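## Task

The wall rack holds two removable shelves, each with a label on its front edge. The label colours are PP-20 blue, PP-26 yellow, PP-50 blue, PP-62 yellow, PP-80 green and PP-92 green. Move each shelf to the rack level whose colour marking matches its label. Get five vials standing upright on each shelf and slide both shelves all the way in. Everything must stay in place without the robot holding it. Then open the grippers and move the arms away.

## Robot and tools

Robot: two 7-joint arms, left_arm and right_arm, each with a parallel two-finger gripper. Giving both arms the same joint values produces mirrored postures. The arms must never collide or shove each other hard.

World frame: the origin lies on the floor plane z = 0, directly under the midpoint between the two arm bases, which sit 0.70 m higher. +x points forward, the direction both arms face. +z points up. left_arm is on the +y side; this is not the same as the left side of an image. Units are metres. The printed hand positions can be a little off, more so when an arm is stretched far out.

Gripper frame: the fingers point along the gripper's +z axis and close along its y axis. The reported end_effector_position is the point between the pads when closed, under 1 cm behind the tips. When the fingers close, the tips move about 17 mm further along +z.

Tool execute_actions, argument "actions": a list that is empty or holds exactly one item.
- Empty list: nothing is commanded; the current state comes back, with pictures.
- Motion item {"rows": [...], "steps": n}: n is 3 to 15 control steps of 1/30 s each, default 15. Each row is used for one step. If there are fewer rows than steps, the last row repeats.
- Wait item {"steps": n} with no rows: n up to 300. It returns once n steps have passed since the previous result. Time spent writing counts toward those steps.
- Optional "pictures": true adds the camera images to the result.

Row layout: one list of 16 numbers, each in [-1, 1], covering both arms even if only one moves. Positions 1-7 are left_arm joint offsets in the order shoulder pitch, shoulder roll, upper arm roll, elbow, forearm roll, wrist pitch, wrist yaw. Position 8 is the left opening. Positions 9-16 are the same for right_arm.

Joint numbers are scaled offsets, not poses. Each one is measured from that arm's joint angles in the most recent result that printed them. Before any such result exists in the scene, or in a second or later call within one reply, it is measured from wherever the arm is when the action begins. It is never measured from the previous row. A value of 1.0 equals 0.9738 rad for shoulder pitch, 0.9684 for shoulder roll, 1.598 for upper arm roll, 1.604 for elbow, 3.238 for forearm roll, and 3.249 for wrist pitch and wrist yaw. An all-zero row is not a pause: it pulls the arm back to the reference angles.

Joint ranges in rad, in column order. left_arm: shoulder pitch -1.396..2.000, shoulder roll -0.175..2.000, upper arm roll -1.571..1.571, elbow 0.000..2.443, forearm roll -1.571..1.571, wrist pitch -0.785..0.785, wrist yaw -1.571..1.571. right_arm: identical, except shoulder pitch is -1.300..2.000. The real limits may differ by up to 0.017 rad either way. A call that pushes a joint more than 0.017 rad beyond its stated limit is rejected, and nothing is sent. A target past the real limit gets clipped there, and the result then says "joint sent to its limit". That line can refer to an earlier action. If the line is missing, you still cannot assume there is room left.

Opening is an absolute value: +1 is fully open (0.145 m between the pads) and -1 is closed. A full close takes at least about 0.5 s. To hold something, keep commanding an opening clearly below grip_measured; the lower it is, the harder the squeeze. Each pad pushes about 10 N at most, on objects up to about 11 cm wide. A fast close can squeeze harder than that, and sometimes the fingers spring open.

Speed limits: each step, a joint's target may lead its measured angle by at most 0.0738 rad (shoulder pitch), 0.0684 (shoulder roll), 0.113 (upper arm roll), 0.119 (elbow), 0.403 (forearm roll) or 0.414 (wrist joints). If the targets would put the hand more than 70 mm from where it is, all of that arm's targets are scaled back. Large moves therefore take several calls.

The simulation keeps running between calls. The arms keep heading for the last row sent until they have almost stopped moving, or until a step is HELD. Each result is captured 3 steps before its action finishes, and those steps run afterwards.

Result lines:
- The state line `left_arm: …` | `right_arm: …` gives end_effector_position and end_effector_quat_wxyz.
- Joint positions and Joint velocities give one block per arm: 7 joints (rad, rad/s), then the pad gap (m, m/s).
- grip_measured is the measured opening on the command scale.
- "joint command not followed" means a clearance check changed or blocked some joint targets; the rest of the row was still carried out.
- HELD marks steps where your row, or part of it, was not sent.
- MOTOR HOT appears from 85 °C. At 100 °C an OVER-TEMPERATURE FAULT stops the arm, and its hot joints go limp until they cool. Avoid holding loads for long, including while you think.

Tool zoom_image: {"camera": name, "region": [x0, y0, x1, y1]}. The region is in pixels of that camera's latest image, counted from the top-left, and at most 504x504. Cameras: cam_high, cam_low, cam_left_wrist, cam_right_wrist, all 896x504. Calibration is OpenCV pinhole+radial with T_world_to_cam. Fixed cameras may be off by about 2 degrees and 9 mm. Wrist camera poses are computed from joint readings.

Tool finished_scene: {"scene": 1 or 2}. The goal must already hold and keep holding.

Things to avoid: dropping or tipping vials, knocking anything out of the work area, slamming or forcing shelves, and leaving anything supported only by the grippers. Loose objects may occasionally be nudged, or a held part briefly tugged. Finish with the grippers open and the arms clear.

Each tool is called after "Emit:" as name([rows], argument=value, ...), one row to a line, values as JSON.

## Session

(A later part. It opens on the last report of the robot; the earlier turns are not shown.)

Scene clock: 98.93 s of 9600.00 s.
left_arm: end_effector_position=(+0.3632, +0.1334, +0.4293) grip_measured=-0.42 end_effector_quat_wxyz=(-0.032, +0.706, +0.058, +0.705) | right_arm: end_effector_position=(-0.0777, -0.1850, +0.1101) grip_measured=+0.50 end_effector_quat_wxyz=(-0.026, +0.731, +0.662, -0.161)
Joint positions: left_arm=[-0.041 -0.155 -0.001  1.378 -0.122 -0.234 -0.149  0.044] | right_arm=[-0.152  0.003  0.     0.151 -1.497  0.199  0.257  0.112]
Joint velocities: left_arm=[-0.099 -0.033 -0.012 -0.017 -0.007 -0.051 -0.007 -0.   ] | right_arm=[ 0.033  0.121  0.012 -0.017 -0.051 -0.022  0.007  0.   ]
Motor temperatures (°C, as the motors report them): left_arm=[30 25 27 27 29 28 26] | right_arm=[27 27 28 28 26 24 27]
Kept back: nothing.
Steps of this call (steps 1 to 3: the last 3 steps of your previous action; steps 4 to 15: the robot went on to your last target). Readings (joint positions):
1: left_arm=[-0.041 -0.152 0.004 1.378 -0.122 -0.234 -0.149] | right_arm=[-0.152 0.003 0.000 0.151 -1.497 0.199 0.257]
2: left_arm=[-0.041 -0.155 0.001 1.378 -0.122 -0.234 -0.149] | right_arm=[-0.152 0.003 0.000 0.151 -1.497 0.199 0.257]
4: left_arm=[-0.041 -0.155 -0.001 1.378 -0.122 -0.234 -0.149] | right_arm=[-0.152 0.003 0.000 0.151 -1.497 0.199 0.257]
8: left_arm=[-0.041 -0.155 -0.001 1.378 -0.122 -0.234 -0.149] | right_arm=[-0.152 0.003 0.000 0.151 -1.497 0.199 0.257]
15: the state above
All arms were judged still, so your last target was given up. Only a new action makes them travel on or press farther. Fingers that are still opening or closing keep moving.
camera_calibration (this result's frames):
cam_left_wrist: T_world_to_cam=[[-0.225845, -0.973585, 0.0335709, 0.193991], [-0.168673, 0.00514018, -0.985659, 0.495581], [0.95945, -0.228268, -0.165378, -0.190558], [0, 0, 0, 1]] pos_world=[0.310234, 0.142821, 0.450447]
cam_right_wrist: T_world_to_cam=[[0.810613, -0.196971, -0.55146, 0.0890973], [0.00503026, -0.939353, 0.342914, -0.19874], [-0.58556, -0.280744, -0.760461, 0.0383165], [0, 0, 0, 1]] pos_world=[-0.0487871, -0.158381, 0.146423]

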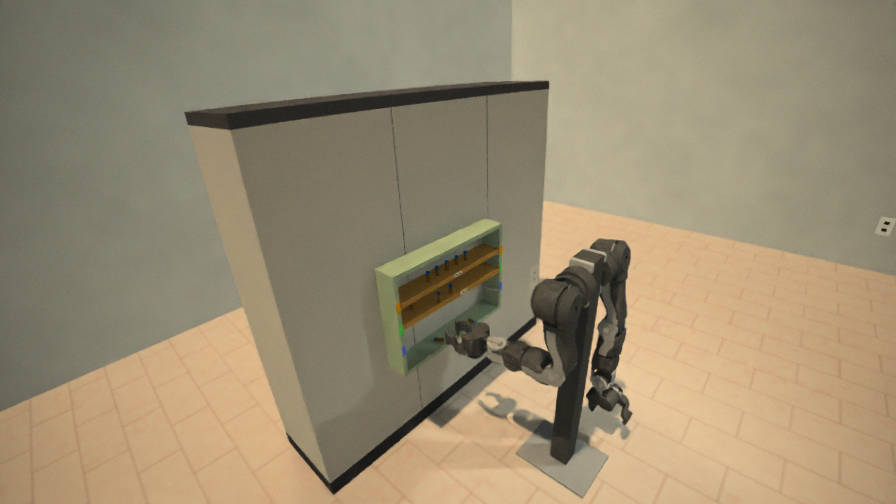

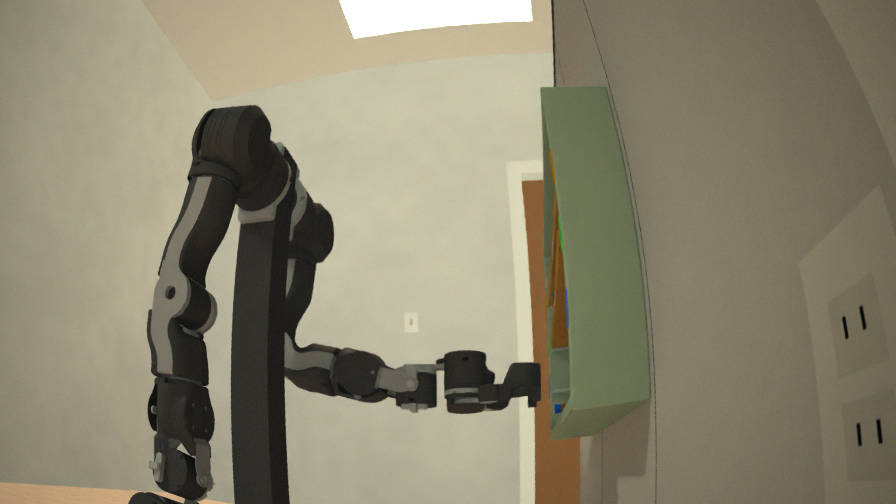

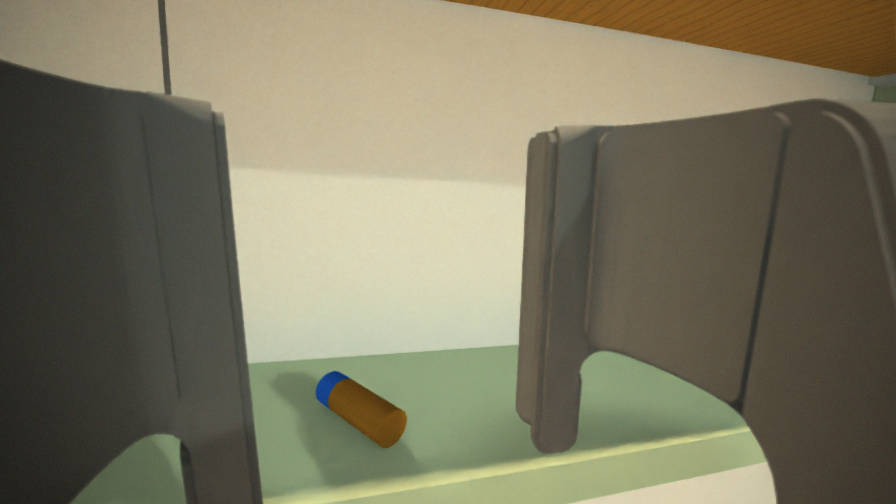

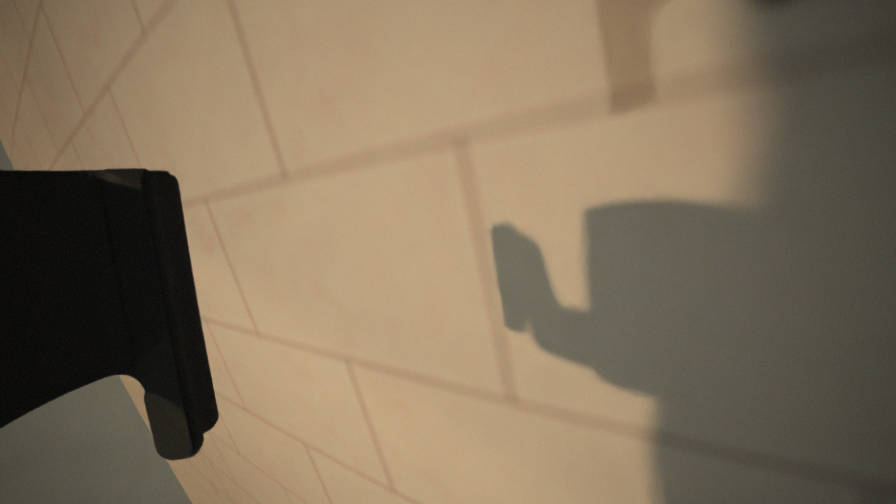

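Emit:
execute_actions([
  {"rows":[[0.06,0,0,-0.04,0,0,-0.01,-0.42,0,0,0,0,0,0,0,0.5],[0.12,0,0,-0.08,0,-0.01,-0.02,-0.42,0,0,0,0,0,0,0,0.5],[0.18,0,0,-0.125,0,-0.015,-0.03,-0.42,0,0,0,0,0,0,0,0.5],[0.24,0,0,-0.17,0,-0.02,-0.04,-0.42,0,0,0,0,0,0,0,0.5],[0.3,0,0,-0.22,0,-0.03,-0.045,-0.42,0,0,0,0,0,0,0,0.5],[0.35,0,0,-0.26,0,-0.035,-0.045,-0.42,0,0,0,0,0,0,0,0.5],[0.39,0,0,-0.3,0,-0.04,-0.045,-0.42,0,0,0,0,0,0,0,0.5],[0.41,0,0,-0.33,0,-0.045,-0.045,-0.42,0,0,0,0,0,0,0,0.5],[0.41,0,0,-0.35,0,-0.05,-0.045,-0.42,0,0,0,0,0,0,0,0.5]]},
])

Emit:
execute_actions([
  {"steps":8},
], pictures=true)

Scene clock: 99.53 s of 9600.00 s.
left_arm: end_effector_position=(+0.4297, +0.1265, +0.3996) grip_measured=-0.42 end_effector_quat_wxyz=(-0.056, +0.715, +0.076, +0.692) | right_arm: end_effector_position=(-0.0777, -0.1850, +0.1101) grip_measured=+0.50 end_effector_quat_wxyz=(-0.026, +0.731, +0.662, -0.161)
Joint positions: left_arm=[ 0.341 -0.155 -0.     0.81  -0.122 -0.385 -0.289  0.044] | right_arm=[-0.152  0.003  0.     0.151 -1.497  0.199  0.257  0.112]
Joint velocities: left_arm=[-0.033 -0.011  0.002 -0.032  0.081 -0.066  0.007  0.   ] | right_arm=[-0.033  0.077 -0.012 -0.002 -0.037 -0.022 -0.007  0.   ]
Motor temperatures (°C, as the motors report them): left_arm=[30 25 27 27 29 28 26] | right_arm=[27 27 28 28 26 24 27]
Steps of this call (steps 1 to 6: nothing new was sent; steps 7 to 18: the first 12 steps of this action). Readings (joint positions):
7: left_arm=[-0.010 -0.155 -0.000 1.332 -0.122 -0.238 -0.162] | right_arm=[-0.152 0.003 0.000 0.151 -1.497 0.199 0.257]
8: left_arm=[0.052 -0.154 -0.000 1.250 -0.122 -0.245 -0.183] | right_arm=[-0.152 0.003 0.000 0.151 -1.497 0.199 0.257]
10: left_arm=[0.185 -0.155 -0.000 1.111 -0.122 -0.273 -0.237] | right_arm=[-0.152 0.003 0.000 0.151 -1.497 0.199 0.257]
14: left_arm=[0.379 -0.155 -0.000 0.864 -0.122 -0.360 -0.284] | right_arm=[-0.152 0.003 0.000 0.151 -1.497 0.199 0.257]
18: the state above

Scene clock: 99.80 s of 9600.00 s.
left_arm: end_effector_position=(+0.4356, +0.1270, +0.4116) grip_measured=-0.42 end_effector_quat_wxyz=(-0.055, +0.703, +0.078, +0.705) | right_arm: end_effector_position=(-0.0777, -0.1850, +0.1101) grip_measured=+0.50 end_effector_quat_wxyz=(-0.026, +0.731, +0.662, -0.161)
Joint positions: left_arm=[ 0.359 -0.155 -0.     0.818 -0.122 -0.394 -0.289  0.044] | right_arm=[-0.152  0.003  0.     0.151 -1.497  0.199  0.257  0.112]
Joint velocities: left_arm=[ 0.033 -0.011 -0.002  0.012 -0.022  0.037 -0.051 -0.   ] | right_arm=[ 0.099  0.055  0.002 -0.002 -0.051 -0.051 -0.022  0.   ]
Motor temperatures (°C, as the motors report them): left_arm=[30 25 27 27 29 28 26] | right_arm=[27 27 28 28 26 24 27]
Kept back: nothing.
Steps of this call (steps 1 to 3: the last 3 steps of your previous action; steps 4 to 8: the robot went on to your last target). Readings (joint positions):
1: left_arm=[0.346 -0.155 -0.000 0.810 -0.122 -0.387 -0.289] | right_arm=[-0.152 0.003 0.000 0.151 -1.497 0.199 0.257]
2: left_arm=[0.354 -0.155 -0.000 0.811 -0.122 -0.389 -0.289] | right_arm=[-0.152 0.003 0.000 0.151 -1.497 0.199 0.257]
4: left_arm=[0.362 -0.155 -0.000 0.818 -0.122 -0.394 -0.289] | right_arm=[-0.152 0.003 0.000 0.151 -1.497 0.199 0.257]
8: the state above
camera_calibration (this result's frames):
cam_left_wrist: T_world_to_cam=[[-0.165641, -0.985733, 0.0298853, 0.181514], [-0.167227, -0.00179032, -0.985917, 0.490716], [0.971904, -0.168306, -0.164545, -0.277818], [0, 0, 0, 1]] pos_world=[0.38214, 0.133044, 0.432667]
cam_right_wrist: T_world_to_cam=[[0.810613, -0.196971, -0.55146, 0.0890973], [0.00503026, -0.939353, 0.342914, -0.19874], [-0.58556, -0.280744, -0.760461, 0.0383165], [0, 0, 0, 1]] pos_world=[-0.0487871, -0.158381, 0.146423]

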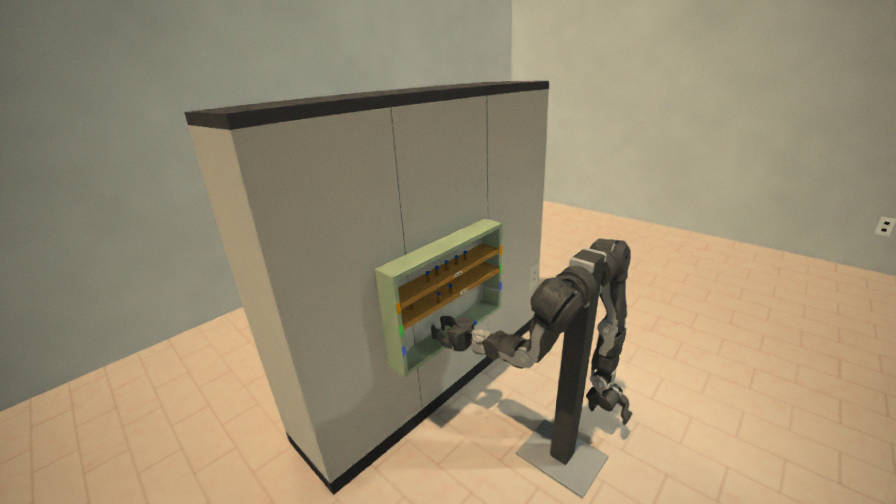

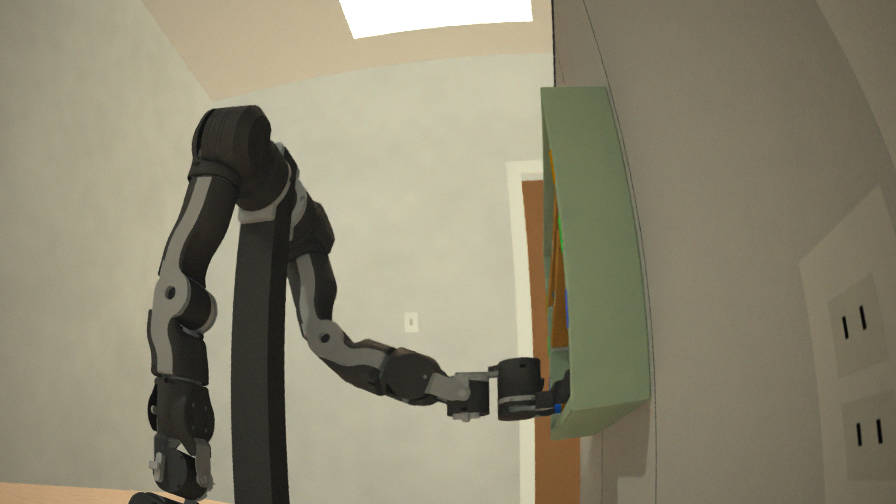

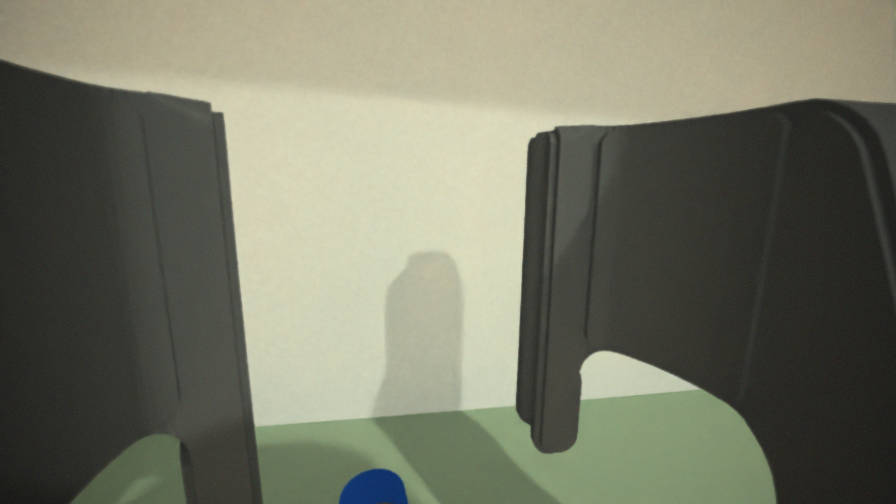

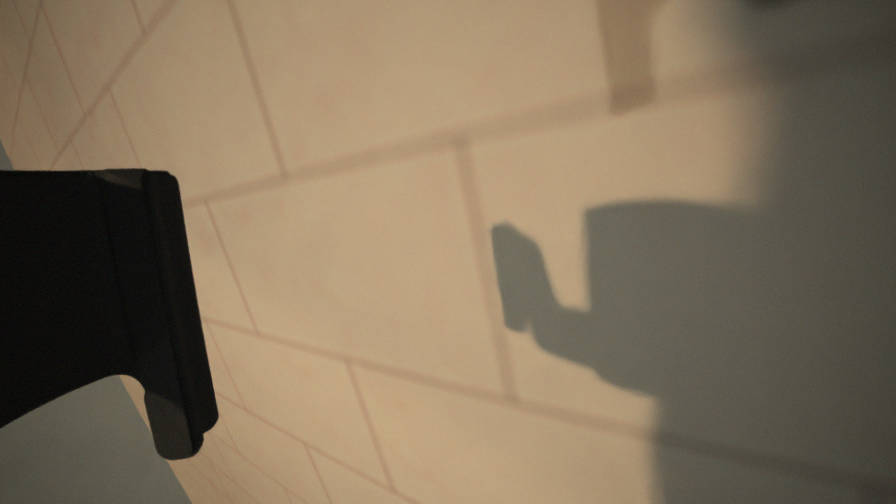

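Dip nudged it between the fingers. Lower slowly.

Emit:
execute_actions([
  {"rows":[[-0.006,0,0,0,0,0,0,-0.42,0,0,0,0,0,0,0,0.5],[-0.012,0,0,0,0,0,0,-0.42,0,0,0,0,0,0,0,0.5],[-0.018,0,0,0,0,0,0,-0.42,0,0,0,0,0,0,0,0.5],[-0.024,0,0,0,0,0,0,-0.42,0,0,0,0,0,0,0,0.5],[-0.03,0,0,0,0,0,0,-0.42,0,0,0,0,0,0,0,0.5],[-0.034,0,0,0,0,0,0,-0.42,0,0,0,0,0,0,0,0.5]],"steps":14},
], pictures=true)

Scene clock: 100.30 s of 9600.00 s.
left_arm: end_effector_position=(+0.4253, +0.1269, +0.3969) grip_measured=-0.42 end_effector_quat_wxyz=(-0.056, +0.715, +0.077, +0.693) | right_arm: end_effector_position=(-0.0777, -0.1850, +0.1101) grip_measured=+0.50 end_effector_quat_wxyz=(-0.026, +0.731, +0.662, -0.161)
Joint positions: left_arm=[ 0.323 -0.155 -0.     0.818 -0.123 -0.397 -0.289  0.044] | right_arm=[-0.152  0.003  0.     0.151 -1.497  0.199  0.257  0.112]
Joint velocities: left_arm=[-0.077 -0.055  0.007 -0.017 -0.037  0.037 -0.007 -0.   ] | right_arm=[ 0.033  0.033  0.012  0.002  0.007 -0.037  0.037 -0.   ]
Motor temperatures (°C, as the motors report them): left_arm=[30 25 27 27 29 28 26] | right_arm=[27 27 28 28 26 24 27]
Steps of this call (steps 1 to 4: the robot went on to your last target; steps 5 to 15: the first 11 steps of this action). Readings (joint positions):
5: left_arm=[0.358 -0.155 -0.000 0.818 -0.122 -0.394 -0.289] | right_arm=[-0.152 0.003 0.000 0.151 -1.497 0.199 0.257]
6: left_arm=[0.354 -0.155 -0.000 0.818 -0.122 -0.395 -0.289] | right_arm=[-0.152 0.003 0.000 0.151 -1.497 0.199 0.257]
8: left_arm=[0.339 -0.155 -0.000 0.818 -0.122 -0.395 -0.289] | right_arm=[-0.152 0.003 0.000 0.151 -1.497 0.199 0.257]
12: left_arm=[0.323 -0.155 -0.000 0.818 -0.123 -0.397 -0.289] | right_arm=[-0.152 0.003 0.000 0.151 -1.497 0.199 0.257]
15: the state above
camera_calibration (this result's frames):
cam_left_wrist: T_world_to_cam=[[-0.165054, -0.985694, 0.0341351, 0.178236], [-0.198964, -0.00062162, -0.980007, 0.48554], [0.966007, -0.168546, -0.196015, -0.255139], [0, 0, 0, 1]] pos_world=[0.372489, 0.132985, 0.419737]
cam_right_wrist: T_world_to_cam=[[0.810613, -0.196971, -0.55146, 0.0890973], [0.00503026, -0.939353, 0.342914, -0.19874], [-0.58556, -0.280744, -0.760461, 0.0383165], [0, 0, 0, 1]] pos_world=[-0.0487871, -0.158381, 0.146423]

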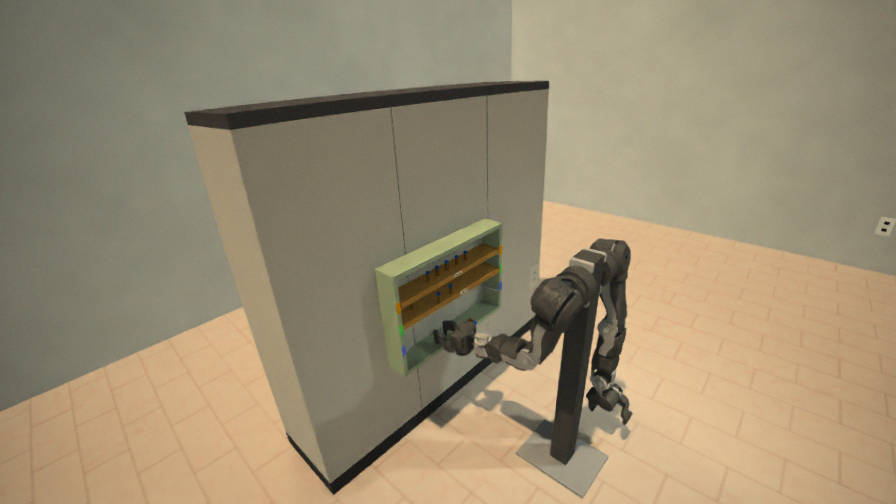

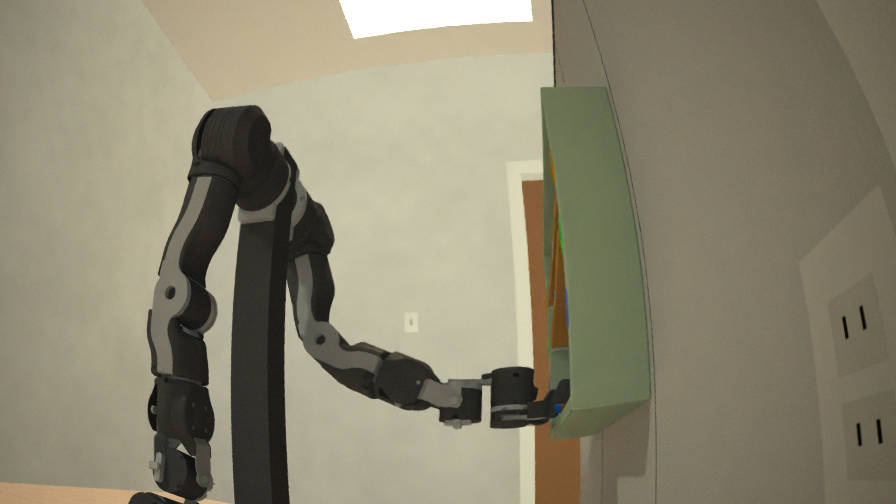

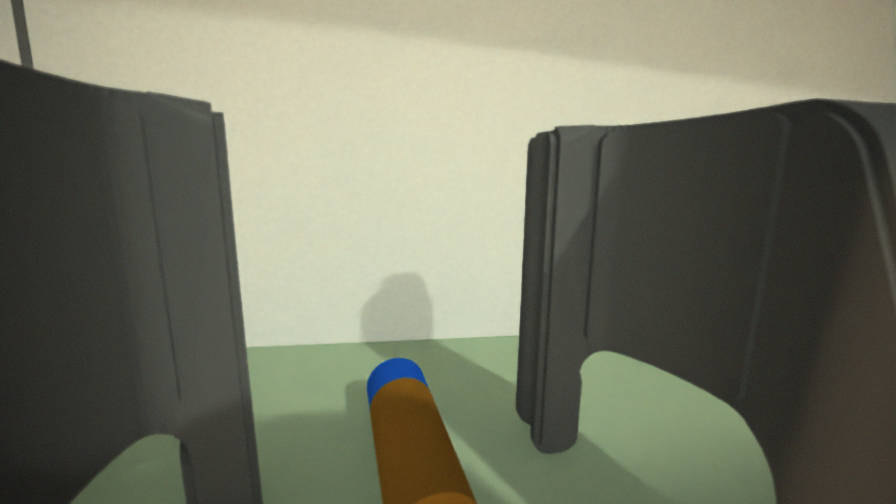

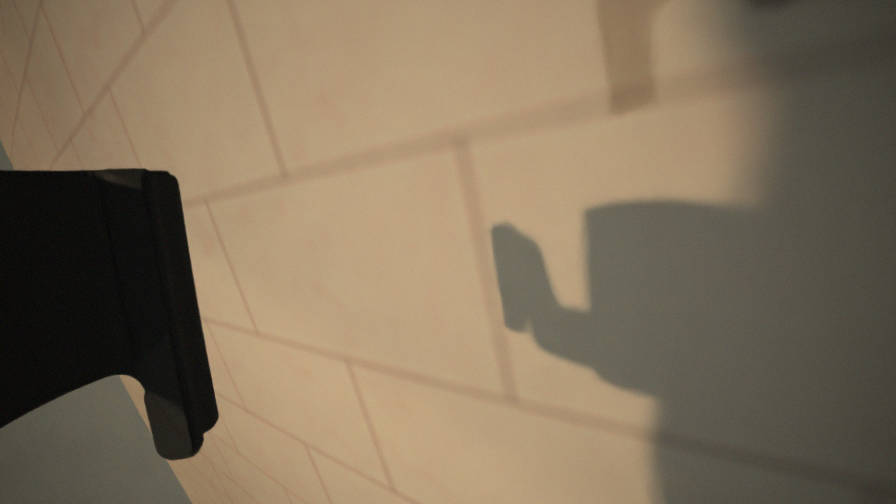

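Ideal.

Emit:
execute_actions([
  {"rows":[[0,0,0,0,0,0,0,-0.5,0,0,0,0,0,0,0,0.5],[0,0,0,0,0,0,0,-0.6,0,0,0,0,0,0,0,0.5],[0,0,0,0,0,0,0,-0.7,0,0,0,0,0,0,0,0.5],[0,0,0,0,0,0,0,-0.78,0,0,0,0,0,0,0,0.5],[0,0,0,0,0,0,0,-0.84,0,0,0,0,0,0,0,0.5],[0,0,0,0,0,0,0,-0.9,0,0,0,0,0,0,0,0.5],[0,0,0,0,0,0,0,-1,0,0,0,0,0,0,0,0.5]],"steps":12},
])

Emit:
execute_actions([
  {"rows":[[0,0,0,0.013,0,-0.003,0,-1,0,0,0,0,0,0,0,0.5],[0,0,0,0.026,0,-0.006,0,-1,0,0,0,0,0,0,0,0.5],[-0.01,0.02,0,0.038,0.005,-0.008,0.01,-1,0,0,0,0,0,0,0,0.5],[-0.015,0.05,0,0.038,0.012,-0.008,0.03,-1,0,0,0,0,0,0,0,0.5],[-0.02,0.08,0,0.038,0.02,-0.008,0.045,-1,0,0,0,0,0,0,0,0.5],[-0.02,0.11,0,0.038,0.027,-0.008,0.06,-1,0,0,0,0,0,0,0,0.5],[-0.02,0.14,0,0.038,0.034,-0.008,0.078,-1,0,0,0,0,0,0,0,0.5],[-0.02,0.16,0,0.038,0.038,-0.008,0.09,-1,0,0,0,0,0,0,0,0.5],[-0.02,0.16,0,0.038,0.038,-0.008,0.09,-1,0,0,0,0,0,0,0,0.5],[-0.026,0.16,0,0.038,0.038,-0.008,0.09,-1,0,0,0,0,0,0,0,0.5],[-0.032,0.16,0,0.038,0.038,-0.008,0.09,-1,0,0,0,0,0,0,0,0.5],[-0.038,0.16,0,0.038,0.038,-0.008,0.09,-1,0,0,0,0,0,0,0,0.5],[-0.044,0.16,0,0.038,0.038,-0.008,0.09,-1,0,0,0,0,0,0,0,0.5],[-0.05,0.16,0,0.038,0.038,-0.008,0.09,-1,0,0,0,0,0,0,0,0.5]]},
])

Emit:
execute_actions([
  {"steps":12},
])

Scene clock: 101.00 s of 9600.00 s.
left_arm: end_effector_position=(+0.4253, +0.1269, +0.3969) grip_measured=-0.86 end_effector_quat_wxyz=(-0.056, +0.715, +0.077, +0.693) | right_arm: end_effector_position=(-0.0777, -0.1850, +0.1101) grip_measured=+0.50 end_effector_quat_wxyz=(-0.026, +0.731, +0.662, -0.161)
Joint positions: left_arm=[ 0.323 -0.155 -0.     0.818 -0.123 -0.397 -0.289  0.01 ] | right_arm=[-0.152  0.003  0.     0.151 -1.497  0.199  0.257  0.112]
Joint velocities: left_arm=[ 0.011  0.033 -0.017  0.012 -0.007 -0.051  0.066  0.   ] | right_arm=[ 0.011 -0.055 -0.007 -0.017 -0.022  0.022 -0.007 -0.   ]
Motor temperatures (°C, as the motors report them): left_arm=[30 25 27 27 29 28 26] | right_arm=[27 27 28 28 26 24 27]
Steps of this call (steps 1 to 3: the last 3 steps of your previous action; steps 4 to 12: the robot went on to your last target; steps 13 to 21: the first 9 steps of this action). Readings (joint positions):
13: left_arm=[0.323 -0.155 -0.000 0.818 -0.123 -0.397 -0.289] | right_arm=[-0.152 0.003 0.000 0.151 -1.497 0.199 0.257]
14: left_arm=[0.323 -0.155 -0.000 0.818 -0.123 -0.397 -0.289] | right_arm=[-0.152 0.003 0.000 0.151 -1.497 0.199 0.257]
16: left_arm=[0.323 -0.155 -0.000 0.818 -0.123 -0.397 -0.289] | right_arm=[-0.152 0.003 0.000 0.151 -1.497 0.199 0.257]
20: left_arm=[0.323 -0.155 -0.000 0.818 -0.123 -0.397 -0.289] | right_arm=[-0.152 0.003 0.000 0.151 -1.497 0.199 0.257]
21: the state above

Scene clock: 101.50 s of 9600.00 s.
left_arm: end_effector_position=(+0.4257, +0.1501, +0.4054) grip_measured=-0.86 end_effector_quat_wxyz=(+0.002, +0.699, +0.003, +0.715) | right_arm: end_effector_position=(-0.0777, -0.1850, +0.1101) grip_measured=+0.50 end_effector_quat_wxyz=(-0.026, +0.731, +0.662, -0.161)
Joint positions: left_arm=[ 0.293 -0.009 -0.003  0.878 -0.002 -0.422 -0.007  0.01 ] | right_arm=[-0.152  0.003  0.     0.151 -1.497  0.199  0.257  0.112]
Joint velocities: left_arm=[-0.143 -0.231 -0.125 -0.012 -0.051  0.007  0.3   -0.   ] | right_arm=[-0.055 -0.011 -0.012 -0.002  0.037 -0.022 -0.022 -0.   ]
Motor temperatures (°C, as the motors report them): left_arm=[30 25 27 27 29 28 26] | right_arm=[27 27 28 28 26 24 27]
Steps of this call (steps 1 to 3: the last 3 steps of your previous action; steps 4 to 15: the first 12 steps of this action, its rows measured from where the robot was after step 3). Readings (joint positions):
3: left_arm=[0.323 -0.155 -0.000 0.818 -0.123 -0.397 -0.289] | right_arm=[-0.152 0.003 0.000 0.151 -1.497 0.199 0.257]
4: left_arm=[0.321 -0.155 -0.000 0.827 -0.123 -0.398 -0.289] | right_arm=[-0.152 0.003 0.000 0.151 -1.497 0.199 0.257]
5: left_arm=[0.318 -0.155 -0.000 0.847 -0.123 -0.402 -0.289] | right_arm=[-0.152 0.003 0.000 0.151 -1.497 0.199 0.257]
7: left_arm=[0.317 -0.127 -0.007 0.884 -0.105 -0.418 -0.238] | right_arm=[-0.152 0.003 0.000 0.151 -1.497 0.199 0.257]
11: left_arm=[0.299 0.015 0.004 0.878 -0.021 -0.422 -0.062] | right_arm=[-0.152 0.003 0.000 0.151 -1.497 0.199 0.257]
15: the state above

Scene clock: 101.90 s of 9600.00 s.
left_arm: end_effector_position=(+0.4199, +0.1532, +0.3977) grip_measured=-0.86 end_effector_quat_wxyz=(+0.000, +0.705, -0.000, +0.709) | right_arm: end_effector_position=(-0.0777, -0.1850, +0.1101) grip_measured=+0.50 end_effector_quat_wxyz=(-0.026, +0.731, +0.662, -0.161)
Joint positions: left_arm=[ 0.273 -0.    -0.     0.878 -0.001 -0.426  0.     0.01 ] | right_arm=[-0.152  0.003  0.     0.151 -1.497  0.199  0.257  0.112]
Joint velocities: left_arm=[-0.077 -0.033  0.002  0.012 -0.007 -0.007 -0.007 -0.   ] | right_arm=[-0.077 -0.077 -0.002  0.002  0.007  0.022 -0.007 -0.   ]
Motor temperatures (°C, as the motors report them): left_arm=[30 25 27 27 29 28 26] | right_arm=[27 27 28 28 26 24 27]
Kept back: nothing.
Steps of this call (steps 1 to 3: the last 3 steps of your previous action; steps 4 to 12: the robot went on to your last target). Readings (joint positions):
1: left_arm=[0.285 -0.012 -0.005 0.878 -0.002 -0.422 -0.001] | right_arm=[-0.152 0.003 0.000 0.151 -1.497 0.199 0.257]
2: left_arm=[0.277 -0.008 -0.005 0.878 -0.002 -0.422 -0.000] | right_arm=[-0.152 0.003 0.000 0.151 -1.497 0.199 0.257]
4: left_arm=[0.272 0.002 -0.001 0.878 -0.002 -0.428 0.000] | right_arm=[-0.152 0.003 0.000 0.151 -1.497 0.199 0.257]
8: left_arm=[0.273 -0.000 -0.000 0.878 -0.001 -0.426 0.000] | right_arm=[-0.152 0.003 0.000 0.151 -1.497 0.199 0.257]
12: the state above

Emit:
execute_actions([
  {"rows":[[0,0,0,0,0,0,0,-0.9,0,0,0,0,0,0,0,0.5],[0,0,0,0,0,0,0,-0.85,0,0,0,0,0,0,0,0.5],[0,0,0,0,0,0,0,-0.82,0,0,0,0,0,0,0,0.5],[0,0,0,0,0,0,0,-0.72,0,0,0,0,0,0,0,0.5],[0,0,0,0,0,0,0,-0.72,0,0,0,0,0,0,0,0.5],[-0.01,0,0,0.04,0,0.035,0,-0.72,0,0,0,0,0,0,0,0.5],[-0.015,0,0,0.08,0,0.07,0,-0.72,0,0,0,0,0,0,0,0.5],[-0.015,0,0,0.11,0,0.105,0,-0.72,0,0,0,0,0,0,0,0.5],[-0.01,0,0,0.14,0,0.15,0,-0.72,0,0,0,0,0,0,0,0.5],[0,0,0,0.16,0,0.19,0,-0.72,0,0,0,0,0,0,0,0.5],[0.02,0,0,0.176,0,0.235,0,-0.72,0,0,0,0,0,0,0,0.5],[0.06,0,0,0.176,0,0.28,0,-0.72,0,0,0,0,0,0,0,0.5],[0.11,0,0,0.17,0,0.32,0,-0.72,0,0,0,0,0,0,0,0.5],[0.16,0,0,0.16,0,0.36,0,-0.72,0,0,0,0,0,0,0,0.5],[0.2,0,0,0.153,0,0.371,0,-0.72,0,0,0,0,0,0,0,0.5]]},
])

Emit:
execute_actions([
  {"steps":20},
])

Emit:
execute_actions([
  {"rows":[[0,0,0,0,0,0,0,-0.78,0,0,0,0,0,0,0,0.5],[0,0,0,0,0,0,0,-0.84,0,0,0,0,0,0,0,0.5],[0,0,0,0,0,0,0,-0.9,0,0,0,0,0,0,0,0.5],[0,0,0,0,0,0,0,-1,0,0,0,0,0,0,0,0.5]],"steps":10},
])

Emit:
execute_actions([
  {"rows":[[-0.02,0,0,0.03,0,0,0,-1,0,0,0,0,0,0,0,0.5],[-0.07,0,0,0.07,0,0,0,-1,0,0,0,0,0,0,0,0.5],[-0.13,0,0,0.115,0,0,0,-1,0,0,0,0,0,0,0,0.5],[-0.2,0,0,0.165,0,0,0,-1,0,0,0,0,0,0,0,0.5],[-0.27,0,0,0.21,0,0,0,-1,0,0,0,0,0,0,0,0.5],[-0.34,0,0,0.255,0,0,0,-1,0,0,0,0,0,0,0,0.5],[-0.41,0,0,0.3,0,0,0,-1,0,0,0,0,0,0,0,0.5],[-0.48,0,0.02,0.327,0,0,0,-1,0,0,0,0,0,0,0,0.5],[-0.55,0,0.04,0.327,0,0,0,-1,0,0,0,0,0,0,0,0.5],[-0.585,0,0.05,0.327,0,0,0,-1,0,0,0,0,0,0,0,0.5],[-0.585,0,0.05,0.327,0,-0.479,0,-1,0,0,0,0,0,0,0,0.5]]},
])

Emit:
execute_actions([
  {"steps":25},
], pictures=true)

Emit:
zoom_image(camera="cam_high", region=[370,220,530,380])

Scene clock: 102.67 s of 9600.00 s.
left_arm: end_effector_position=(+0.4358, +0.1533, +0.4077) grip_measured=-0.72 end_effector_quat_wxyz=(-0.000, +0.832, -0.000, +0.555) | right_arm: end_effector_position=(-0.0777, -0.1850, +0.1101) grip_measured=+0.50 end_effector_quat_wxyz=(-0.026, +0.731, +0.662, -0.161)
Joint positions: left_arm=[ 0.325 -0.    -0.     1.163 -0.001  0.31   0.     0.021] | right_arm=[-0.152  0.003  0.     0.151 -1.497  0.199  0.257  0.112]
Joint velocities: left_arm=[ 0.934  0.011 -0.002 -0.149  0.022  3.451  0.007  0.   ] | right_arm=[-0.011  0.011 -0.007 -0.012 -0.007 -0.081  0.007  0.   ]
Motor temperatures (°C, as the motors report them): left_arm=[30 25 27 27 29 28 26] | right_arm=[27 27 28 28 26 24 27]
Steps of this call (steps 1 to 11: the robot went on to your last target; steps 12 to 23: the first 12 steps of this action). Readings (joint positions):
12: left_arm=[0.273 -0.000 -0.000 0.878 -0.001 -0.426 0.000] | right_arm=[-0.152 0.003 0.000 0.151 -1.497 0.199 0.257]
13: left_arm=[0.273 -0.000 -0.000 0.878 -0.001 -0.426 0.000] | right_arm=[-0.152 0.003 0.000 0.151 -1.497 0.199 0.257]
15: left_arm=[0.273 -0.000 -0.000 0.878 -0.001 -0.426 0.000] | right_arm=[-0.152 0.003 0.000 0.151 -1.497 0.199 0.257]
19: left_arm=[0.247 -0.000 -0.000 1.044 -0.001 -0.202 0.000] | right_arm=[-0.152 0.003 0.000 0.151 -1.497 0.199 0.257]
23: the state above

Scene clock: 103.33 s of 9600.00 s.
left_arm: end_effector_position=(+0.4335, +0.1534, +0.3942) grip_measured=-0.72 end_effector_quat_wxyz=(-0.000, +0.917, -0.000, +0.398) | right_arm: end_effector_position=(-0.0777, -0.1850, +0.1101) grip_measured=+0.50 end_effector_quat_wxyz=(-0.026, +0.731, +0.662, -0.161)
Joint positions: left_arm=[ 0.468 -0.    -0.     1.127 -0.001  0.776  0.     0.021] | right_arm=[-0.152  0.003  0.     0.151 -1.497  0.199  0.257  0.112]
Joint velocities: left_arm=[ 0.055 -0.011 -0.017 -0.017 -0.051  0.022 -0.081  0.   ] | right_arm=[-0.055  0.033 -0.007  0.017 -0.037 -0.037 -0.051 -0.   ]
Motor temperatures (°C, as the motors report them): left_arm=[30 25 27 27 29 28 26] | right_arm=[27 27 28 28 26 24 27]
Kept back: nothing.
Steps of this call (steps 1 to 3: the last 3 steps of your previous action; steps 4 to 20: the robot went on to your last target). Readings (joint positions):
1: left_arm=[0.367 -0.000 -0.000 1.152 -0.001 0.450 0.000] | right_arm=[-0.152 0.003 0.000 0.151 -1.497 0.199 0.257]
2: left_arm=[0.418 -0.000 -0.000 1.135 -0.001 0.585 0.000] | right_arm=[-0.152 0.003 0.000 0.151 -1.497 0.199 0.257]
4: left_arm=[0.492 -0.000 -0.000 1.130 -0.001 0.720 0.000] | right_arm=[-0.152 0.003 0.000 0.151 -1.497 0.199 0.257]
8: left_arm=[0.460 -0.000 -0.000 1.127 -0.001 0.755 0.000] | right_arm=[-0.152 0.003 0.000 0.151 -1.497 0.199 0.257]
20: the state above

Scene clock: 103.57 s of 9600.00 s.
left_arm: end_effector_position=(+0.4335, +0.1534, +0.3942) grip_measured=-0.87 end_effector_quat_wxyz=(-0.000, +0.917, -0.000, +0.398) | right_arm: end_effector_position=(-0.0777, -0.1850, +0.1101) grip_measured=+0.50 end_effector_quat_wxyz=(-0.026, +0.731, +0.662, -0.161)
Joint positions: left_arm=[ 0.468 -0.    -0.     1.127 -0.001  0.776  0.     0.01 ] | right_arm=[-0.152  0.003  0.     0.151 -1.497  0.199  0.257  0.112]
Joint velocities: left_arm=[-0.077 -0.077 -0.017  0.012  0.022 -0.007  0.066  0.   ] | right_arm=[-0.033 -0.121  0.012 -0.012 -0.022 -0.051 -0.022 -0.   ]
Motor temperatures (°C, as the motors report them): left_arm=[30 25 27 27 29 28 26] | right_arm=[27 27 28 28 26 24 27]
Steps of this call (steps 1 to 7: the first 7 steps of this action). Readings (joint positions):
1: left_arm=[0.468 -0.000 -0.000 1.127 -0.001 0.776 0.000] | right_arm=[-0.152 0.003 0.000 0.151 -1.497 0.199 0.257]
2: left_arm=[0.468 -0.000 -0.000 1.127 -0.001 0.776 0.000] | right_arm=[-0.152 0.003 0.000 0.151 -1.497 0.199 0.257]
4: left_arm=[0.468 -0.000 -0.000 1.127 -0.001 0.776 0.000] | right_arm=[-0.152 0.003 0.000 0.151 -1.497 0.199 0.257]
7: the state above

Scene clock: 104.07 s of 9600.00 s.
left_arm: end_effector_position=(+0.3120, +0.1886, +0.3626) grip_measured=-0.87 end_effector_quat_wxyz=(-0.032, +0.895, +0.034, +0.445) | right_arm: end_effector_position=(-0.0777, -0.1850, +0.1101) grip_measured=+0.50 end_effector_quat_wxyz=(-0.026, +0.731, +0.662, -0.161)
Joint positions: left_arm=[-0.142  0.008  0.089  1.628 -0.006  0.564 -0.003  0.01 ] | right_arm=[-0.152  0.003  0.     0.151 -1.497  0.199  0.257  0.112]
Joint velocities: left_arm=[ 0.297 -0.275 -0.071  0.017  0.007 -3.568 -0.037  0.   ] | right_arm=[ 0.099 -0.011  0.002 -0.007  0.037  0.037 -0.051  0.   ]
Motor temperatures (°C, as the motors report them): left_arm=[30 25 27 27 29 28 26] | right_arm=[27 27 28 28 26 24 27]
Steps of this call (steps 1 to 3: the last 3 steps of your previous action; steps 4 to 15: the first 12 steps of this action, its rows measured from where the robot was after step 3). Readings (joint positions):
3: left_arm=[0.468 -0.000 -0.000 1.127 -0.001 0.776 0.000] | right_arm=[-0.152 0.003 0.000 0.151 -1.497 0.199 0.257]
4: left_arm=[0.454 -0.000 -0.000 1.157 -0.001 0.777 0.000] | right_arm=[-0.152 0.003 0.000 0.151 -1.497 0.199 0.257]
5: left_arm=[0.413 -0.000 -0.000 1.230 -0.001 0.775 0.000] | right_arm=[-0.152 0.003 0.000 0.151 -1.497 0.199 0.257]
7: left_arm=[0.292 -0.000 -0.000 1.387 -0.001 0.772 0.000] | right_arm=[-0.152 0.003 0.000 0.151 -1.497 0.199 0.257]
11: left_arm=[0.016 -0.007 0.017 1.648 0.001 0.776 0.002] | right_arm=[-0.152 0.003 0.000 0.151 -1.497 0.199 0.257]
15: the state above

Scene clock: 104.90 s of 9600.00 s.
left_arm: end_effector_position=(+0.3122, +0.1791, +0.5864) grip_measured=-0.87 end_effector_quat_wxyz=(-0.038, +0.395, +0.012, +0.918) | right_arm: end_effector_position=(-0.0777, -0.1850, +0.1101) grip_measured=+0.50 end_effector_quat_wxyz=(-0.026, +0.731, +0.662, -0.161)
Joint positions: left_arm=[-0.102 -0.     0.079  1.654 -0.002 -0.777 -0.002  0.01 ] | right_arm=[-0.152  0.003  0.     0.151 -1.497  0.199  0.257  0.112]
Joint velocities: left_arm=[-0.121 -0.011 -0.027 -0.017 -0.007  0.022  0.007  0.   ] | right_arm=[-0.033  0.011  0.002  0.002 -0.037  0.022 -0.066 -0.   ]
Motor temperatures (°C, as the motors report them): left_arm=[30 25 27 27 29 28 26] | right_arm=[27 27 28 28 26 24 27]
Kept back: nothing.
Steps of this call (steps 1 to 3: the last 3 steps of your previous action; steps 4 to 25: the robot went on to your last target). Readings (joint positions):
1: left_arm=[-0.126 0.000 0.084 1.631 -0.005 0.387 -0.003] | right_arm=[-0.152 0.003 0.000 0.151 -1.497 0.199 0.257]
2: left_arm=[-0.100 -0.004 0.078 1.641 -0.004 0.202 -0.003] | right_arm=[-0.152 0.003 0.000 0.151 -1.497 0.199 0.257]
4: left_arm=[-0.084 -0.001 0.077 1.662 -0.002 -0.183 -0.002] | right_arm=[-0.152 0.003 0.000 0.151 -1.497 0.199 0.257]
8: left_arm=[-0.104 -0.000 0.079 1.654 -0.002 -0.721 -0.002] | right_arm=[-0.152 0.003 0.000 0.151 -1.497 0.199 0.257]
25: the state above
camera_calibration (this result's frames):
cam_left_wrist: T_world_to_cam=[[-0.174943, -0.952873, -0.247846, 0.36706], [0.550968, 0.113878, -0.82672, 0.304246], [0.815984, -0.281184, 0.50508, -0.444111], [0, 0, 0, 1]] pos_world=[0.258972, 0.190238, 0.566812]
cam_right_wrist: T_world_to_cam=[[0.810613, -0.196971, -0.55146, 0.0890973], [0.00503026, -0.939353, 0.342914, -0.19874], [-0.58556, -0.280744, -0.760461, 0.0383165], [0, 0, 0, 1]] pos_world=[-0.0487871, -0.158381, 0.146423]

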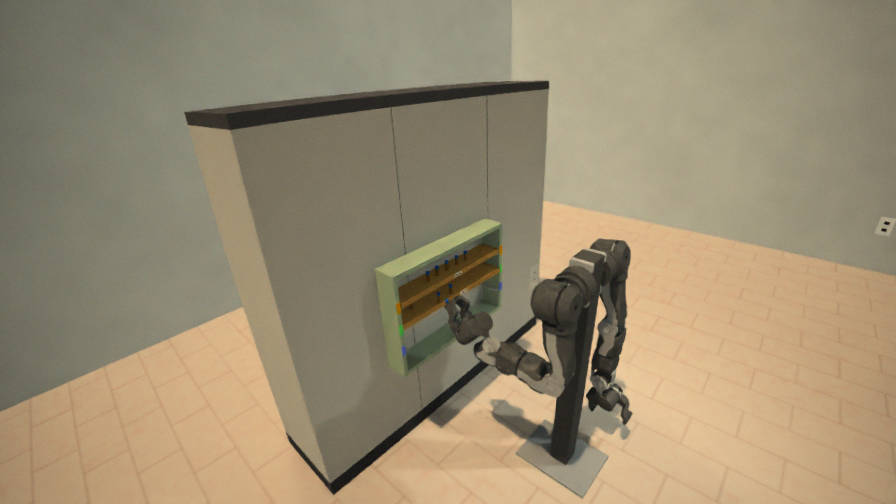

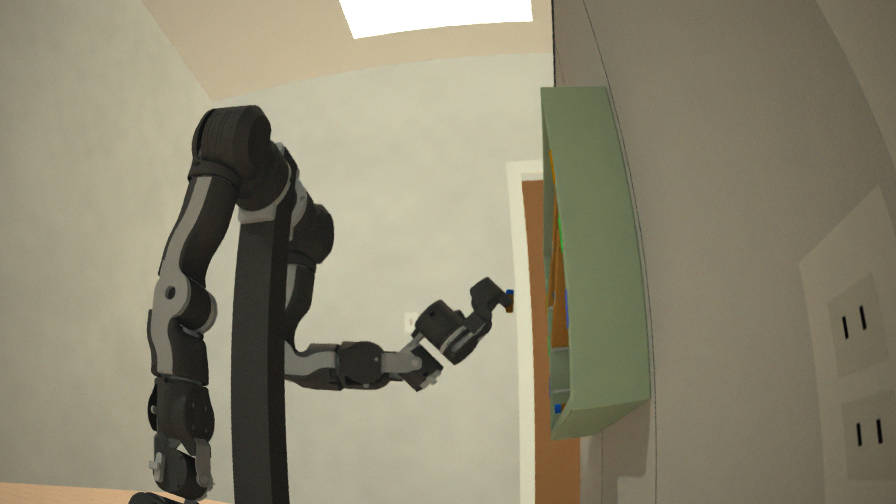

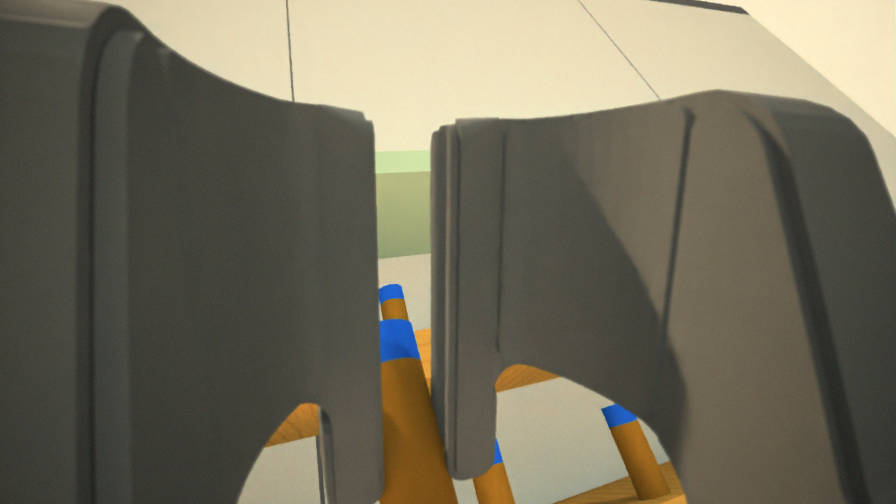

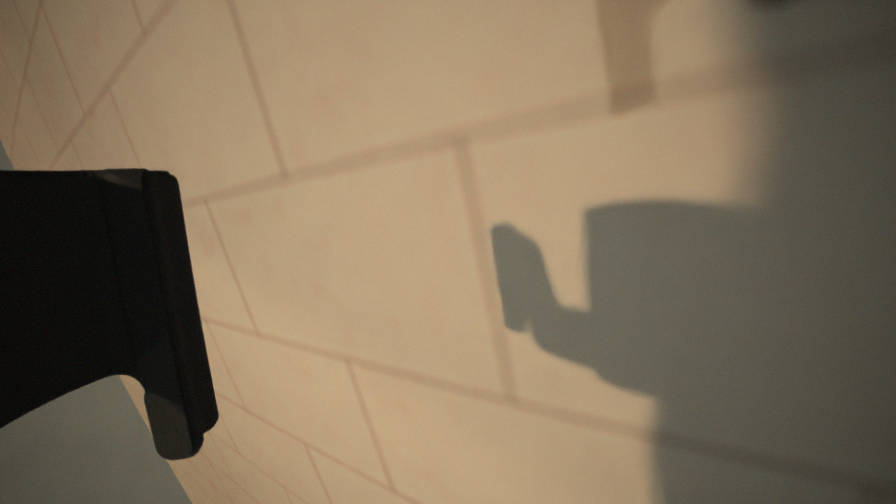

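Region (370, 220, 530, 380) of cam_high's 896x504 image, scaled by 3.150, with more detail than that image has.

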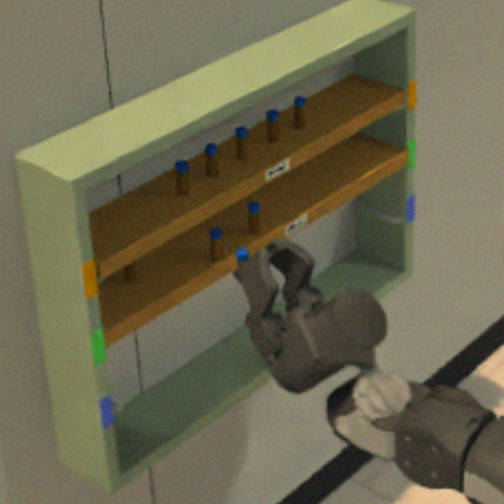

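Emit:
execute_actions([
  {"rows":[[0.02,0,0.01,-0.012,0,0,0,-1,0,0,0,0,0,0,0,0.5],[0.04,0,0.02,-0.025,0,0,0,-1,0,0,0,0,0,0,0,0.5],[0.075,0,0.02,-0.046,0,0,0,-1,0,0,0,0,0,0,0,0.5],[0.11,0,0.02,-0.067,0,0,0,-1,0,0,0,0,0,0,0,0.5],[0.145,0,0.02,-0.088,0,0,0,-1,0,0,0,0,0,0,0,0.5],[0.18,0,0.02,-0.109,0,0,0,-1,0,0,0,0,0,0,0,0.5],[0.21,0,0.02,-0.129,0,0,0,-1,0,0,0,0,0,0,0,0.5],[0.24,0,0.02,-0.15,0,0,0,-1,0,0,0,0,0,0,0,0.5],[0.27,0,0.02,-0.172,0,0,0,-1,0,0,0,0,0,0,0,0.5],[0.3,0,0.02,-0.194,0,0,0,-1,0,0,0,0,0,0,0,0.5],[0.33,0,0.02,-0.216,0,0,0,-1,0,0,0,0,0,0,0,0.5],[0.355,0,0.02,-0.236,0,0,0,-1,0,0,0,0,0,0,0,0.5],[0.37,0,0.02,-0.249,0,0,0,-1,0,0,0,0,0,0,0,0.5],[0.38,0,0.02,-0.257,0,0,0,-1,0,0,0,0,0,0,0,0.5]]},
])

Emit:
execute_actions([
  {"steps":12},
])

Emit:
execute_actions([
  {"rows":[[-0.004,0,0,0,0,0,0,-1,0,0,0,0,0,0,0,0.5],[-0.008,0,0,0,0,0,0,-1,0,0,0,0,0,0,0,0.5],[-0.012,0,0,0,0,0,0,-1,0,0,0,0,0,0,0,0.5],[-0.016,0,0,0,0,0,0,-1,0,0,0,0,0,0,0,0.5],[-0.02,0,0,0,0,0,0,-1,0,0,0,0,0,0,0,0.5]],"steps":13},
])

Scene clock: 105.60 s of 9600.00 s.
left_arm: end_effector_position=(+0.3894, +0.1927, +0.5808) grip_measured=-0.87 end_effector_quat_wxyz=(-0.044, +0.409, +0.034, +0.911) | right_arm: end_effector_position=(-0.0777, -0.1850, +0.1101) grip_measured=+0.50 end_effector_quat_wxyz=(-0.026, +0.731, +0.662, -0.161)
Joint positions: left_arm=[ 0.242 -0.     0.111  1.28  -0.001 -0.775 -0.001  0.01 ] | right_arm=[-0.152  0.003  0.     0.151 -1.497  0.199  0.257  0.112]
Joint velocities: left_arm=[ 0.692 -0.099 -0.012 -0.755  0.022  0.183  0.066 -0.   ] | right_arm=[-0.033  0.033 -0.007 -0.002 -0.066 -0.051  0.037 -0.   ]
Motor temperatures (°C, as the motors report them): left_arm=[30 25 27 27 29 28 26] | right_arm=[27 27 28 28 26 24 27]
Steps of this call (steps 1 to 9: the robot went on to your last target; steps 10 to 21: the first 12 steps of this action). Readings (joint positions):
10: left_arm=[-0.092 -0.002 0.087 1.642 -0.003 -0.778 -0.001] | right_arm=[-0.152 0.003 0.000 0.151 -1.497 0.199 0.257]
11: left_arm=[-0.070 -0.003 0.104 1.618 -0.004 -0.778 -0.001] | right_arm=[-0.152 0.003 0.000 0.151 -1.497 0.199 0.257]
13: left_arm=[0.001 0.004 0.115 1.551 -0.001 -0.777 -0.001] | right_arm=[-0.152 0.003 0.000 0.151 -1.497 0.199 0.257]
17: left_arm=[0.133 -0.000 0.111 1.421 -0.001 -0.777 -0.001] | right_arm=[-0.152 0.003 0.000 0.151 -1.497 0.199 0.257]
21: the state above

Scene clock: 106.00 s of 9600.00 s.
left_arm: end_effector_position=(+0.3960, +0.1927, +0.5792) grip_measured=-0.87 end_effector_quat_wxyz=(-0.043, +0.413, +0.036, +0.909) | right_arm: end_effector_position=(-0.0777, -0.1850, +0.1101) grip_measured=+0.50 end_effector_quat_wxyz=(-0.026, +0.731, +0.662, -0.161)
Joint positions: left_arm=[ 0.269 -0.     0.111  1.244 -0.001 -0.775 -0.001  0.01 ] | right_arm=[-0.152  0.003  0.     0.151 -1.497  0.199  0.257  0.112]
Joint velocities: left_arm=[ 0.055 -0.011 -0.017 -0.022  0.007  0.007  0.037  0.   ] | right_arm=[-0.033 -0.011 -0.002  0.017  0.066  0.007 -0.051  0.   ]
Motor temperatures (°C, as the motors report them): left_arm=[30 25 27 27 29 28 26] | right_arm=[27 27 28 28 26 24 27]
Kept back: nothing.
Steps of this call (steps 1 to 3: the last 3 steps of your previous action; steps 4 to 12: the robot went on to your last target). Readings (joint positions):
1: left_arm=[0.262 -0.000 0.111 1.259 -0.001 -0.774 -0.001] | right_arm=[-0.152 0.003 0.000 0.151 -1.497 0.199 0.257]
2: left_arm=[0.272 -0.000 0.111 1.248 -0.001 -0.775 -0.001] | right_arm=[-0.152 0.003 0.000 0.151 -1.497 0.199 0.257]
4: left_arm=[0.270 -0.000 0.111 1.245 -0.001 -0.775 -0.001] | right_arm=[-0.152 0.003 0.000 0.151 -1.497 0.199 0.257]
8: left_arm=[0.269 -0.000 0.111 1.244 -0.001 -0.775 -0.001] | right_arm=[-0.152 0.003 0.000 0.151 -1.497 0.199 0.257]
12: the state above

Scene clock: 106.33 s of 9600.00 s.
left_arm: end_effector_position=(+0.3935, +0.1927, +0.5708) grip_measured=-0.87 end_effector_quat_wxyz=(-0.044, +0.423, +0.035, +0.904) | right_arm: end_effector_position=(-0.0777, -0.1850, +0.1101) grip_measured=+0.50 end_effector_quat_wxyz=(-0.026, +0.731, +0.662, -0.161)
Joint positions: left_arm=[ 0.248 -0.     0.111  1.244 -0.001 -0.775 -0.001  0.01 ] | right_arm=[-0.152  0.003  0.     0.151 -1.497  0.199  0.257  0.112]
Joint velocities: left_arm=[ 0.033 -0.011  0.012  0.012 -0.007 -0.037  0.022  0.   ] | right_arm=[ 0.077 -0.033 -0.022  0.007  0.022 -0.007 -0.051  0.   ]
Motor temperatures (°C, as the motors report them): left_arm=[30 25 27 27 29 28 26] | right_arm=[27 27 28 28 26 24 27]
Steps of this call (steps 1 to 10: the first 10 steps of this action). Readings (joint positions):
1: left_arm=[0.268 -0.000 0.111 1.244 -0.001 -0.775 -0.001] | right_arm=[-0.152 0.003 0.000 0.151 -1.497 0.199 0.257]
2: left_arm=[0.266 -0.000 0.111 1.244 -0.001 -0.775 -0.001] | right_arm=[-0.152 0.003 0.000 0.151 -1.497 0.199 0.257]
4: left_arm=[0.256 -0.000 0.111 1.244 -0.001 -0.775 -0.001] | right_arm=[-0.152 0.003 0.000 0.151 -1.497 0.199 0.257]
8: left_arm=[0.248 -0.000 0.111 1.244 -0.001 -0.775 -0.001] | right_arm=[-0.152 0.003 0.000 0.151 -1.497 0.199 0.257]
10: the state above


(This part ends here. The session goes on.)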